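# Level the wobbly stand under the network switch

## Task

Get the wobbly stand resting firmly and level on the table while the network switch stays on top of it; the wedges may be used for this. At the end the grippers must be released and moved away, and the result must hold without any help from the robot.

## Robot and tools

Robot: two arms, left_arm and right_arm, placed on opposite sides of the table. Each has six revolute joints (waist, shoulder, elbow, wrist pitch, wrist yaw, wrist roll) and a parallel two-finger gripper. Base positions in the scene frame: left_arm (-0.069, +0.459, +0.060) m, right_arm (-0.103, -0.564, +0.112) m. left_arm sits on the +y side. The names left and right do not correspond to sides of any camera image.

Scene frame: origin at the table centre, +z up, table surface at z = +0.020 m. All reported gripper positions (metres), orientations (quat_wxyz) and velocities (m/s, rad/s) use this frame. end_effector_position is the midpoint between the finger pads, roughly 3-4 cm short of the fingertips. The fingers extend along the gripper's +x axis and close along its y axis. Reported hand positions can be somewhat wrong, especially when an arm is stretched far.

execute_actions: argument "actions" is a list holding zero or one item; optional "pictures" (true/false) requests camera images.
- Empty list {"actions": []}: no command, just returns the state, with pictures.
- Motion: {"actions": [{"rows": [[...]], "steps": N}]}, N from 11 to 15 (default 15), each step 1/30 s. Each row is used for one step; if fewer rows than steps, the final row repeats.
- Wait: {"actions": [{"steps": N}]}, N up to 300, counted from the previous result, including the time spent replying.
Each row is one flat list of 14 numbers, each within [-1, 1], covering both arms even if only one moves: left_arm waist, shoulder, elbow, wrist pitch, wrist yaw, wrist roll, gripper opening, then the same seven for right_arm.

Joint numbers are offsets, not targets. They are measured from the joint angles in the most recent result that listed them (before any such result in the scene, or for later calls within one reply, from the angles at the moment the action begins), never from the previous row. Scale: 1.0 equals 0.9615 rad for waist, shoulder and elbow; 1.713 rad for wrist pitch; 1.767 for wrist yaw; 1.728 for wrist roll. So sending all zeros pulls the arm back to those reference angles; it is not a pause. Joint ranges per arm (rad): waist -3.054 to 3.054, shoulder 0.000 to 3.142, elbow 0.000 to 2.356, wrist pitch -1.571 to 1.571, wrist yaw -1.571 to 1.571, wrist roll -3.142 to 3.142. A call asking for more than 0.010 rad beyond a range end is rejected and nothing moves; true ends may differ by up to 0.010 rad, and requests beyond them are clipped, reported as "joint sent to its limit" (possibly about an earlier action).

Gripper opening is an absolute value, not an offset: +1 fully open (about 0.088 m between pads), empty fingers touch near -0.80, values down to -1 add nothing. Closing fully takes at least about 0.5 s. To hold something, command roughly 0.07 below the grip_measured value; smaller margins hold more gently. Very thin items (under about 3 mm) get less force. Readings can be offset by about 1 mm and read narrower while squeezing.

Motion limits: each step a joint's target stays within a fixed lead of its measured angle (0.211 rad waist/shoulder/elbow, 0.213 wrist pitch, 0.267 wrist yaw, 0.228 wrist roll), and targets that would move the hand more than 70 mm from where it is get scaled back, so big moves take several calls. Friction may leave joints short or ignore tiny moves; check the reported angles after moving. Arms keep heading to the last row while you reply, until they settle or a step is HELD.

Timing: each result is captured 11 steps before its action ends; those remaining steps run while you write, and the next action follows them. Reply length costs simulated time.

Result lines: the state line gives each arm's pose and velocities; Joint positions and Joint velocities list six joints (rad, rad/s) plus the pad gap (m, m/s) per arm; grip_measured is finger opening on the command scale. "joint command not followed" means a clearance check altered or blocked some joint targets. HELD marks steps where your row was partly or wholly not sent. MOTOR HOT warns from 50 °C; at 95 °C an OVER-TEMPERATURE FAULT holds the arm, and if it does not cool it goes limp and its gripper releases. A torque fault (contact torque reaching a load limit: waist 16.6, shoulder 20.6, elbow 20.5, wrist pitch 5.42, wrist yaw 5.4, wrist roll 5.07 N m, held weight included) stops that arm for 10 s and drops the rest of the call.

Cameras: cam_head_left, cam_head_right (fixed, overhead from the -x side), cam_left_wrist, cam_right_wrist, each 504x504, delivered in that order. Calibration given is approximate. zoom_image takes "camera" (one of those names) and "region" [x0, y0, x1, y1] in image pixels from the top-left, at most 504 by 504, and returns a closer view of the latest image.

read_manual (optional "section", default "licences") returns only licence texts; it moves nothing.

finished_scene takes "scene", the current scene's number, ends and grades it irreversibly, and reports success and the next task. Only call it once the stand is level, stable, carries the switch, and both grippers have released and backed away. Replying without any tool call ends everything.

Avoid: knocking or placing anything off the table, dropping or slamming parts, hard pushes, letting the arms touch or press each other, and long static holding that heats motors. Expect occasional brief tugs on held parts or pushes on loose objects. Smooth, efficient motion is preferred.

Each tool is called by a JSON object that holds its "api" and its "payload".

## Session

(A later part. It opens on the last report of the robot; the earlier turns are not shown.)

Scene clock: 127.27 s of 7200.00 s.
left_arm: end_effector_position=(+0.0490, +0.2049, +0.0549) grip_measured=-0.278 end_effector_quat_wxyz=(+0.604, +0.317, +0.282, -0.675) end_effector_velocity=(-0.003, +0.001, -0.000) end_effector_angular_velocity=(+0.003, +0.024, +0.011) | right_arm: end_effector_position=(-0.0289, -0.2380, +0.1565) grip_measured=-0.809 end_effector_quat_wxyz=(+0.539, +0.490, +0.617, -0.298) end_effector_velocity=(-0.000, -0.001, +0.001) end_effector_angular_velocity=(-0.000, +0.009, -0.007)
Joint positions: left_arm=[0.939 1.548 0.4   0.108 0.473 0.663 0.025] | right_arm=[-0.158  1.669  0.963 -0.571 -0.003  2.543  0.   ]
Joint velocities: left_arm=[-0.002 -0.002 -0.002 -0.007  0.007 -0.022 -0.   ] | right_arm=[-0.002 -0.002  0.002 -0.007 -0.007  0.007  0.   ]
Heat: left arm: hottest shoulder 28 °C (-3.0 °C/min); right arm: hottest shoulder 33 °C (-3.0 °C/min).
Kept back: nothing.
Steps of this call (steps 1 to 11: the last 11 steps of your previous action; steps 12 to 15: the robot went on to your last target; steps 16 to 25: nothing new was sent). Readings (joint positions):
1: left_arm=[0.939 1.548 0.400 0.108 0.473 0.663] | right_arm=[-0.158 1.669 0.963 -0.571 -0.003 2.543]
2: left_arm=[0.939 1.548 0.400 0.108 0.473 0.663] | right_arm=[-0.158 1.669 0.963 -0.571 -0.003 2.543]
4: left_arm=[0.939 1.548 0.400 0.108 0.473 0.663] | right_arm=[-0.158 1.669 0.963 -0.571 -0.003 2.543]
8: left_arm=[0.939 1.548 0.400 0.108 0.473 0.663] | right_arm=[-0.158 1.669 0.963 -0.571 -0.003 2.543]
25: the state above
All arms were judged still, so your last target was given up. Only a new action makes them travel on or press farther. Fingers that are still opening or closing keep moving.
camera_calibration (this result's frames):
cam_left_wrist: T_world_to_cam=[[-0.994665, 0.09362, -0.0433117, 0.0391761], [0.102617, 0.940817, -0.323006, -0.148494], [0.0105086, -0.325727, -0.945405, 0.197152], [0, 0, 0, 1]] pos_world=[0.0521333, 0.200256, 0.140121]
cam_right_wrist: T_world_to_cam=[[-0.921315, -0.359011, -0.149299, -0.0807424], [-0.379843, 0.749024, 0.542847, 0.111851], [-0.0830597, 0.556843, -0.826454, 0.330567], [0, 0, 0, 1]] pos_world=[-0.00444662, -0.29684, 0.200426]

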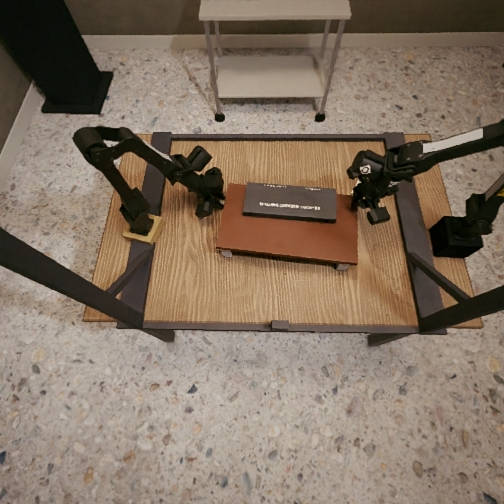

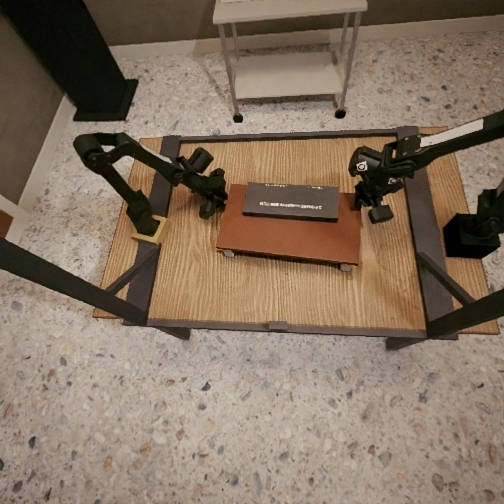

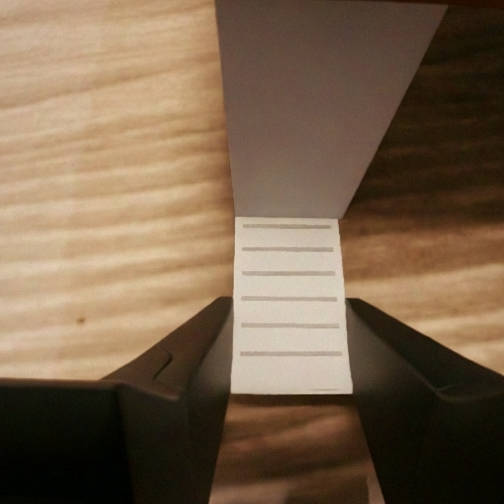

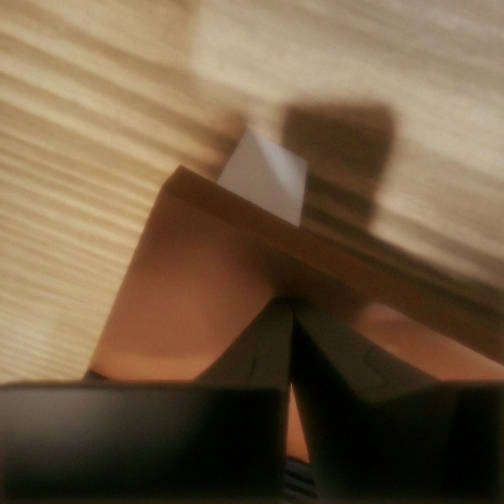

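{"api": "execute_actions", "payload": {"actions": [{"rows": [[-0.005,0.011,0.011,0,0,0,-0.35,0,0.04,-0.037,-0.01,0,0,-1],[-0.007,0.014,0.014,0,0,0,-0.35,0,0.04,-0.037,-0.01,0,0,-1],[-0.008,0.016,0.016,0,0,0,-0.35,0,0.04,-0.037,-0.01,0,0,-1],[-0.009,0.018,0.018,0,0,0,-0.35,0,0.04,-0.037,-0.01,0,0,-1]], "steps": 11}]}}

{"api": "execute_actions", "payload": {"actions": [{"steps": 20}], "pictures": true}}

Scene clock: 127.67 s of 7200.00 s.
left_arm: end_effector_position=(+0.0490, +0.2049, +0.0549) grip_measured=-0.278 end_effector_quat_wxyz=(+0.604, +0.317, +0.282, -0.675) end_effector_velocity=(-0.004, +0.003, -0.003) end_effector_angular_velocity=(+0.022, +0.014, +0.002) | right_arm: end_effector_position=(-0.0289, -0.2380, +0.1565) grip_measured=-0.809 end_effector_quat_wxyz=(+0.539, +0.490, +0.617, -0.298) end_effector_velocity=(+0.001, -0.003, -0.000) end_effector_angular_velocity=(-0.010, -0.011, +0.016)
Joint positions: left_arm=[0.939 1.548 0.4   0.108 0.473 0.663 0.025] | right_arm=[-0.158  1.669  0.963 -0.571 -0.003  2.543  0.   ]
Joint velocities: left_arm=[-0.007 -0.002 -0.002 -0.022 -0.007 -0.007 -0.   ] | right_arm=[-0.002 -0.002 -0.002 -0.007  0.007 -0.022  0.   ]
Heat: left arm: hottest shoulder 28 °C (-3.0 °C/min); right arm: hottest shoulder 33 °C (-3.0 °C/min).
Kept back: the last 11 steps of this action.
Steps of this call (steps 1 to 12: nothing new was sent). Readings (joint positions):
1: left_arm=[0.939 1.548 0.400 0.108 0.473 0.663] | right_arm=[-0.158 1.669 0.963 -0.571 -0.003 2.543]
2: left_arm=[0.939 1.548 0.400 0.108 0.473 0.663] | right_arm=[-0.158 1.669 0.963 -0.571 -0.003 2.543]
4: left_arm=[0.939 1.548 0.400 0.108 0.473 0.663] | right_arm=[-0.158 1.669 0.963 -0.571 -0.003 2.543]
8: left_arm=[0.939 1.548 0.400 0.108 0.473 0.663] | right_arm=[-0.158 1.669 0.963 -0.571 -0.003 2.543]
12: the state above

Scene clock: 128.33 s of 7200.00 s.
left_arm: end_effector_position=(+0.0489, +0.2040, +0.0548) grip_measured=-0.278 end_effector_quat_wxyz=(+0.603, +0.317, +0.282, -0.676) end_effector_velocity=(-0.001, +0.001, +0.000) end_effector_angular_velocity=(+0.007, +0.011, +0.018) | right_arm: end_effector_position=(-0.0289, -0.2380, +0.1565) grip_measured=-0.809 end_effector_quat_wxyz=(+0.539, +0.490, +0.617, -0.298) end_effector_velocity=(+0.001, -0.002, -0.000) end_effector_angular_velocity=(-0.005, +0.011, -0.012)
Joint positions: left_arm=[0.937 1.553 0.404 0.108 0.473 0.663 0.025] | right_arm=[-0.158  1.669  0.963 -0.571 -0.003  2.543  0.   ]
Joint velocities: left_arm=[-0.002 -0.007 -0.002 -0.007 -0.007 -0.022 -0.   ] | right_arm=[-0.007 -0.002 -0.002 -0.007 -0.007  0.007  0.   ]
Heat: left arm: hottest shoulder 28 °C (-3.0 °C/min); right arm: hottest shoulder 33 °C (-3.0 °C/min).
Kept back: nothing.
Steps of this call (steps 1 to 11: the last 11 steps of your previous action; steps 12 to 15: the robot went on to your last target; steps 16 to 20: nothing new was sent). Readings (joint positions):
1: left_arm=[0.939 1.548 0.400 0.108 0.473 0.663] | right_arm=[-0.158 1.669 0.963 -0.571 -0.003 2.543]
2: left_arm=[0.939 1.549 0.401 0.108 0.473 0.663] | right_arm=[-0.158 1.669 0.963 -0.571 -0.003 2.543]
4: left_arm=[0.937 1.551 0.403 0.108 0.473 0.663] | right_arm=[-0.158 1.669 0.963 -0.571 -0.003 2.543]
8: left_arm=[0.937 1.553 0.404 0.108 0.473 0.663] | right_arm=[-0.158 1.669 0.963 -0.571 -0.003 2.543]
20: the state above
All arms were judged still, so your last target was given up. Only a new action makes them travel on or press farther. Fingers that are still opening or closing keep moving.
camera_calibration (this result's frames):
cam_left_wrist: T_world_to_cam=[[-0.994469, 0.0959219, -0.0427786, 0.0387359], [0.104615, 0.940772, -0.322497, -0.147735], [0.00931036, -0.325189, -0.945603, 0.196688], [0, 0, 0, 1]] pos_world=[0.0521458, 0.19923, 0.140002]
cam_right_wrist: T_world_to_cam=[[-0.921315, -0.359011, -0.149299, -0.0807424], [-0.379843, 0.749024, 0.542847, 0.111851], [-0.0830597, 0.556843, -0.826454, 0.330567], [0, 0, 0, 1]] pos_world=[-0.00444662, -0.29684, 0.200426]

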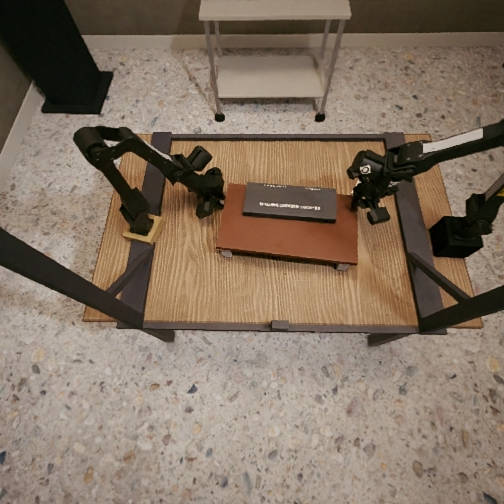

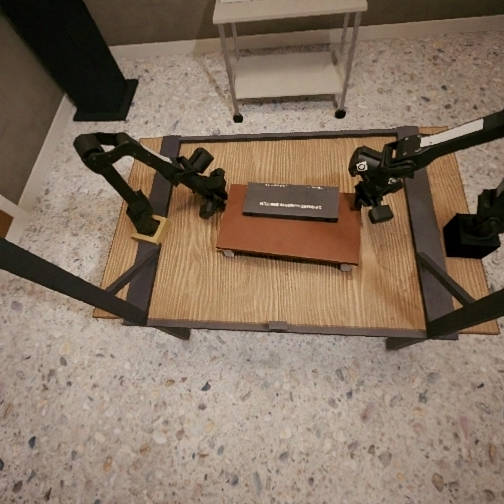

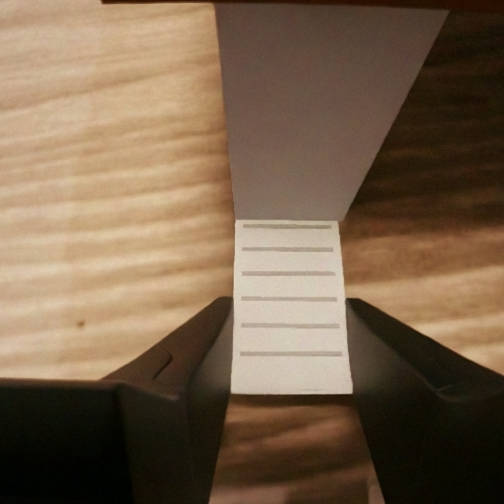

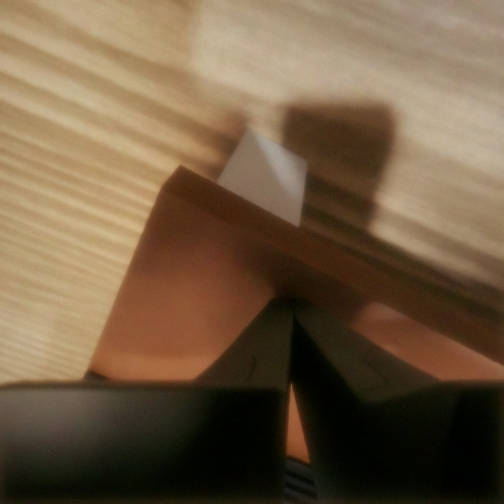

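{"api": "zoom_image", "payload": {"camera": "cam_left_wrist", "region": [200, 180, 380, 320]}}

Region (200, 180, 380, 320) of cam_left_wrist's 504x504 image, scaled by 2.800, with more detail than that image has.

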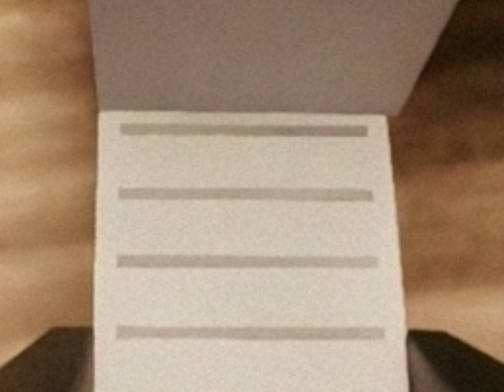

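{"api": "execute_actions", "payload": {"actions": [{"rows": [[0,0,0,0,0,0,-0.3,0,0.03,-0.028,-0.008,0,0,-1],[0,0,0,0,0,0,-0.25,0,0.022,-0.02,-0.005,0,0,-1],[0,0,0,0,0,0,-0.2,0,0.014,-0.012,-0.003,0,0,-1],[0,0,0,0,0,0,-0.1,0,0.006,-0.005,0,0,0,-1],[0,0,0,0,0,0,0.0,0,0,0,0,0,0,-1],[0,0,0,0,0,0,0.1,0,-0.01,0.005,0,0,0,-1],[0,0,0,0,0,0,0.2,0,-0.02,0.01,0,0,0,-1],[0,0,0,0,0,0,0.3,0,-0.035,0.015,0,0,0,-1],[0,0,0,0,0,0,0.4,0,-0.05,0.02,0,0,0,-1],[0,0,0,0,0,0,0.4,0,-0.07,0.025,0,0,0,-1],[0,0,0,0,0,0,0.4,0,-0.09,0.03,0,0,0,-1],[0,0,0,0,0,0,0.4,0,-0.11,0.03,0,0,0,-1],[0,0,0,0,0,0,0.4,0,-0.13,0.03,0,0,0,-1],[0,0,0,0,0,0,0.4,0,-0.15,0.03,0,0,0,-1],[0,0,0,0,0,0,0.4,0,-0.17,0.03,0,0,0,-1]], "steps": 15}]}}

{"api": "execute_actions", "payload": {"actions": [{"steps": 14}], "pictures": true}}

Scene clock: 130.13 s of 7200.00 s.
left_arm: end_effector_position=(+0.0489, +0.2040, +0.0548) grip_measured=-0.224 end_effector_quat_wxyz=(+0.603, +0.317, +0.282, -0.676) end_effector_velocity=(-0.001, +0.002, -0.001) end_effector_angular_velocity=(+0.009, -0.005, -0.004) | right_arm: end_effector_position=(-0.0286, -0.2367, +0.1586) grip_measured=-0.809 end_effector_quat_wxyz=(+0.538, +0.492, +0.618, -0.295) end_effector_velocity=(-0.001, +0.006, +0.021) end_effector_angular_velocity=(+0.054, +0.007, +0.011)
Joint positions: left_arm=[0.937 1.553 0.404 0.108 0.473 0.663 0.028] | right_arm=[-0.158  1.666  0.967 -0.571 -0.003  2.543  0.   ]
Joint velocities: left_arm=[-0.002 -0.002 -0.002 -0.007 -0.007  0.007  0.064] | right_arm=[-0.002 -0.051  0.022 -0.022 -0.022 -0.007  0.   ]
Heat: left arm: hottest shoulder 28 °C (-2.0 °C/min); right arm: hottest shoulder 32 °C (-4.0 °C/min).
Steps of this call (steps 1 to 50: nothing new was sent; steps 51 to 54: the first 4 steps of this action). Readings (joint positions):
51: left_arm=[0.937 1.553 0.404 0.108 0.473 0.663] | right_arm=[-0.158 1.669 0.964 -0.571 -0.003 2.543]
52: left_arm=[0.937 1.553 0.404 0.108 0.473 0.663] | right_arm=[-0.158 1.668 0.965 -0.571 -0.003 2.543]
54: the state above

Scene clock: 130.60 s of 7200.00 s.
left_arm: end_effector_position=(+0.0489, +0.2040, +0.0548) grip_measured=+0.390 end_effector_quat_wxyz=(+0.603, +0.317, +0.282, -0.676) end_effector_velocity=(-0.002, +0.003, -0.001) end_effector_angular_velocity=(+0.018, +0.010, +0.007) | right_arm: end_effector_position=(-0.0262, -0.2263, +0.2124) grip_measured=-0.809 end_effector_quat_wxyz=(+0.508, +0.539, +0.629, -0.235) end_effector_velocity=(+0.009, +0.021, +0.107) end_effector_angular_velocity=(+0.321, -0.076, -0.017)
Joint positions: left_arm=[0.937 1.553 0.404 0.108 0.473 0.663 0.058] | right_arm=[-0.158  1.519  0.988 -0.571 -0.003  2.543  0.   ]
Joint velocities: left_arm=[-0.002 -0.007 -0.002 -0.022 -0.007 -0.007  0.004] | right_arm=[-0.007 -0.247  0.076  0.007  0.007  0.007  0.   ]
Heat: left arm: hottest shoulder 28 °C (-2.0 °C/min); right arm: hottest shoulder 32 °C (-4.1 °C/min).
Kept back: nothing.
Steps of this call (steps 1 to 11: the last 11 steps of your previous action; steps 12 to 14: the robot went on to your last target). Readings (joint positions):
1: left_arm=[0.937 1.553 0.404 0.108 0.473 0.663] | right_arm=[-0.158 1.664 0.968 -0.571 -0.003 2.543]
2: left_arm=[0.937 1.553 0.404 0.108 0.473 0.663] | right_arm=[-0.158 1.662 0.969 -0.571 -0.003 2.543]
4: left_arm=[0.937 1.553 0.404 0.108 0.473 0.663] | right_arm=[-0.158 1.657 0.970 -0.571 -0.003 2.543]
8: left_arm=[0.937 1.553 0.404 0.108 0.473 0.663] | right_arm=[-0.158 1.621 0.972 -0.571 -0.003 2.543]
14: the state above
camera_calibration (this result's frames):
cam_left_wrist: T_world_to_cam=[[-0.994469, 0.0959219, -0.0427786, 0.0387359], [0.104615, 0.940772, -0.322497, -0.147735], [0.00931036, -0.325189, -0.945603, 0.196688], [0, 0, 0, 1]] pos_world=[0.0521458, 0.19923, 0.140002]
cam_right_wrist: T_world_to_cam=[[-0.913712, -0.325654, -0.243062, -0.0381082], [-0.402886, 0.647915, 0.646444, 0.028322], [-0.053034, 0.68859, -0.723209, 0.379125], [0, 0, 0, 1]] pos_world=[-0.00330292, -0.291822, 0.246615]

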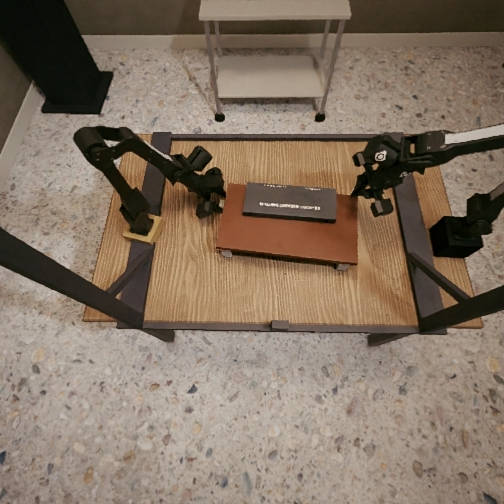

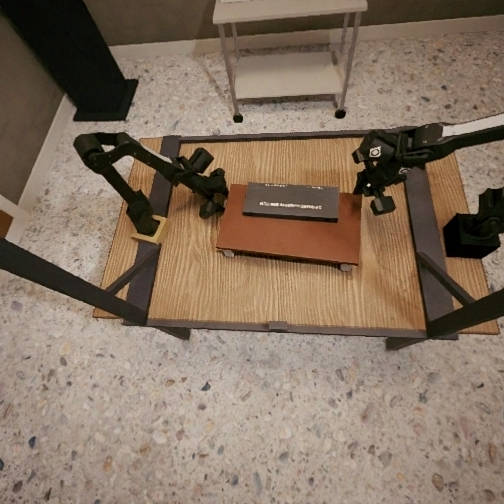

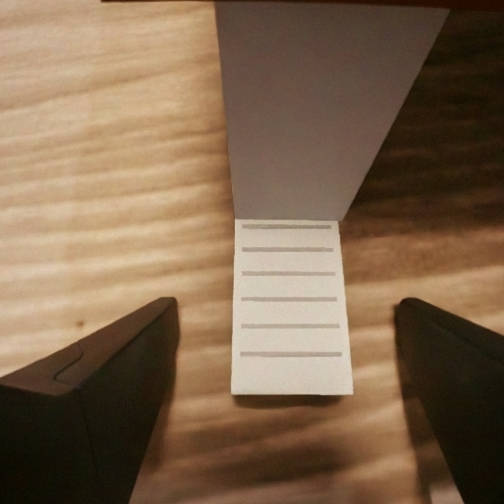

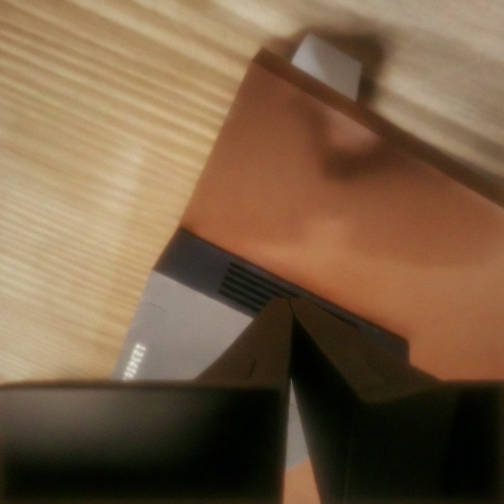

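{"api": "execute_actions", "payload": {"actions": [{"rows": [[0,-0.02,0,-0.011,0,0,0.4,0,-0.03,-0.01,-0.005,0,0,-1],[0,-0.05,0,-0.028,0,0,0.4,0,-0.06,-0.03,-0.015,0,0,-1],[0,-0.09,0,-0.05,0,0,0.4,0,-0.1,-0.055,-0.03,0,0,-1],[0,-0.14,0,-0.079,0,0,0.4,0,-0.15,-0.085,-0.04,0,0,-1],[0,-0.2,0,-0.112,0,0,0.4,0,-0.2,-0.12,-0.06,0,0,-1],[0.01,-0.26,0,-0.146,0,0,0.4,0,-0.25,-0.15,-0.075,0,0,-1],[0.03,-0.32,0,-0.18,0,0,0.4,0,-0.3,-0.18,-0.09,0,0,-1],[0.06,-0.38,0,-0.213,0,0,0.4,0,-0.35,-0.21,-0.105,0,0,-1],[0.1,-0.44,0,-0.247,0,0,0.4,0,-0.4,-0.245,-0.12,0,0,-1],[0.15,-0.5,0,-0.28,0,0,0.4,0,-0.45,-0.28,-0.135,0,0,-1],[0.2,-0.56,0,-0.314,0,0,0.4,0,-0.5,-0.31,-0.15,0,0,-1],[0.25,-0.62,0,-0.348,0,0,0.4,0,-0.55,-0.34,-0.165,0,0,-1],[0.3,-0.68,0,-0.38,0,0,0.4,0,-0.6,-0.37,-0.18,0,0,-1],[0.35,-0.73,0,-0.41,0,0,0.4,0,-0.65,-0.4,-0.19,0,0,-1],[0.45,-0.78,0,-0.44,0,0,0.4,0,-0.7,-0.43,-0.2,0,0,-1]], "steps": 15}]}}

{"api": "execute_actions", "payload": {"actions": [{"steps": 22}], "pictures": true}}

Scene clock: 135.27 s of 7200.00 s.
left_arm: end_effector_position=(+0.0450, +0.2088, +0.0593) grip_measured=+0.397 end_effector_quat_wxyz=(+0.599, +0.317, +0.290, -0.676) end_effector_velocity=(-0.053, +0.068, +0.104) end_effector_angular_velocity=(+0.128, +0.099, +0.012) | right_arm: end_effector_position=(-0.0288, -0.2379, +0.2182) grip_measured=-0.809 end_effector_quat_wxyz=(+0.507, +0.540, +0.630, -0.234) end_effector_velocity=(-0.053, -0.241, +0.025) end_effector_angular_velocity=(-0.214, +0.039, +0.001)
Joint positions: left_arm=[0.937 1.509 0.404 0.045 0.473 0.663 0.058] | right_arm=[-0.158  1.466  0.963 -0.598 -0.003  2.543  0.   ]
Joint velocities: left_arm=[ 0.002 -0.818 -0.002 -0.974 -0.007 -0.007 -0.   ] | right_arm=[-0.002 -0.852 -0.564 -0.505  0.007 -0.007  0.   ]
Heat: left arm: hottest shoulder 28 °C (-2.0 °C/min); right arm: hottest shoulder 32 °C (-4.0 °C/min).
Steps of this call (steps 1 to 30: the robot went on to your last target; steps 31 to 100: nothing new was sent; then 1.20 s passed at rest; steps 101 to 104: the first 4 steps of this action). Readings (joint positions):
101: left_arm=[0.937 1.552 0.404 0.106 0.473 0.663] | right_arm=[-0.158 1.509 0.990 -0.571 -0.003 2.543]
102: left_arm=[0.937 1.546 0.404 0.096 0.473 0.663] | right_arm=[-0.158 1.504 0.987 -0.573 -0.003 2.543]
104: the state above

Scene clock: 136.00 s of 7200.00 s.
left_arm: end_effector_position=(+0.0686, +0.3140, +0.1386) grip_measured=+0.397 end_effector_quat_wxyz=(+0.731, +0.250, +0.346, -0.532) end_effector_velocity=(-0.000, +0.005, -0.001) end_effector_angular_velocity=(+0.013, +0.004, +0.015) | right_arm: end_effector_position=(-0.0628, -0.3870, +0.2059) grip_measured=-0.809 end_effector_quat_wxyz=(+0.522, +0.519, +0.625, -0.262) end_effector_velocity=(-0.002, -0.006, -0.002) end_effector_angular_velocity=(-0.012, +0.001, +0.021)
Joint positions: left_arm=[ 1.365  0.809  0.404 -0.642  0.471  0.663  0.058] | right_arm=[-0.158  0.851  0.584 -0.911 -0.003  2.543  0.   ]
Joint velocities: left_arm=[ 0.017 -0.012 -0.002 -0.022 -0.007  0.007  0.   ] | right_arm=[-0.002 -0.022 -0.012 -0.022 -0.007 -0.022  0.   ]
Heat: left arm: hottest shoulder 28 °C (-2.0 °C/min); right arm: hottest shoulder 32 °C (-4.1 °C/min).
Kept back: nothing.
Steps of this call (steps 1 to 11: the last 11 steps of your previous action; steps 12 to 22: the robot went on to your last target). Readings (joint positions):
1: left_arm=[0.937 1.475 0.404 0.009 0.473 0.663] | right_arm=[-0.158 1.433 0.941 -0.618 -0.003 2.543]
2: left_arm=[0.938 1.432 0.404 -0.034 0.473 0.663] | right_arm=[-0.158 1.393 0.916 -0.641 -0.003 2.543]
4: left_arm=[0.951 1.327 0.404 -0.129 0.474 0.663] | right_arm=[-0.158 1.301 0.862 -0.690 -0.003 2.543]
8: left_arm=[1.073 1.101 0.404 -0.348 0.475 0.663] | right_arm=[-0.158 1.107 0.745 -0.790 -0.003 2.543]
22: the state above
camera_calibration (this result's frames):
cam_left_wrist: T_world_to_cam=[[-0.944344, -0.326587, -0.0394265, 0.180062], [-0.298129, 0.90033, -0.317056, -0.186679], [0.139043, -0.287656, -0.947587, 0.291091], [0, 0, 0, 1]] pos_world=[0.0739119, 0.310613, 0.223746]
cam_right_wrist: T_world_to_cam=[[-0.917441, -0.342014, -0.203293, -0.140245], [-0.392441, 0.693744, 0.603912, 0.149026], [-0.0655132, 0.633834, -0.77069, 0.470995], [0, 0, 0, 1]] pos_world=[-0.0393259, -0.449884, 0.244482]

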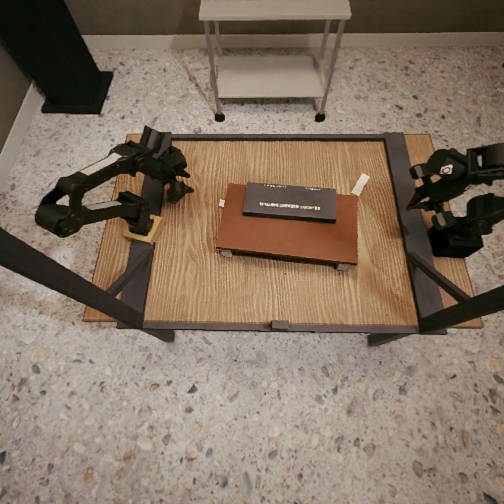

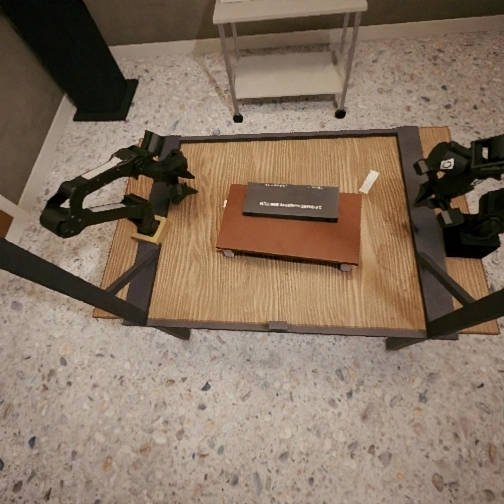

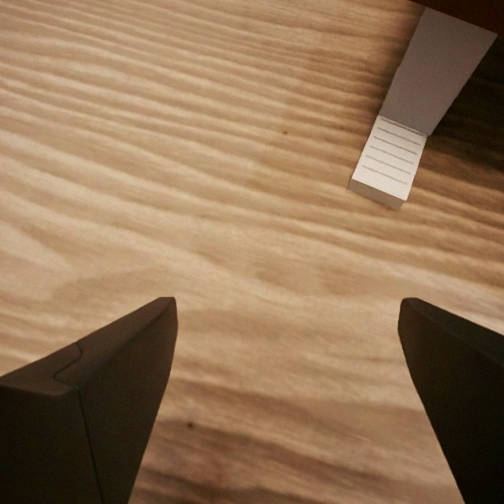

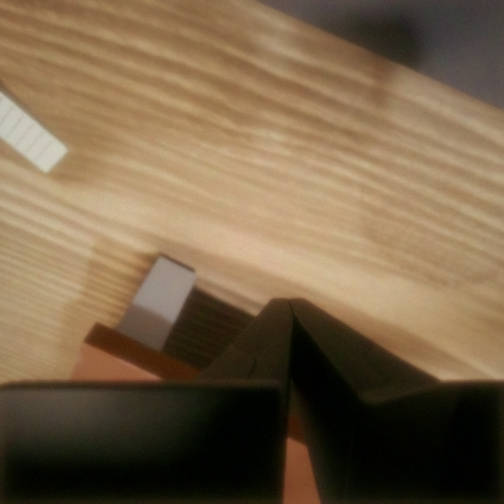

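{"api": "finished_scene", "payload": {"scene": 1}}

The scene is finished: the task was done.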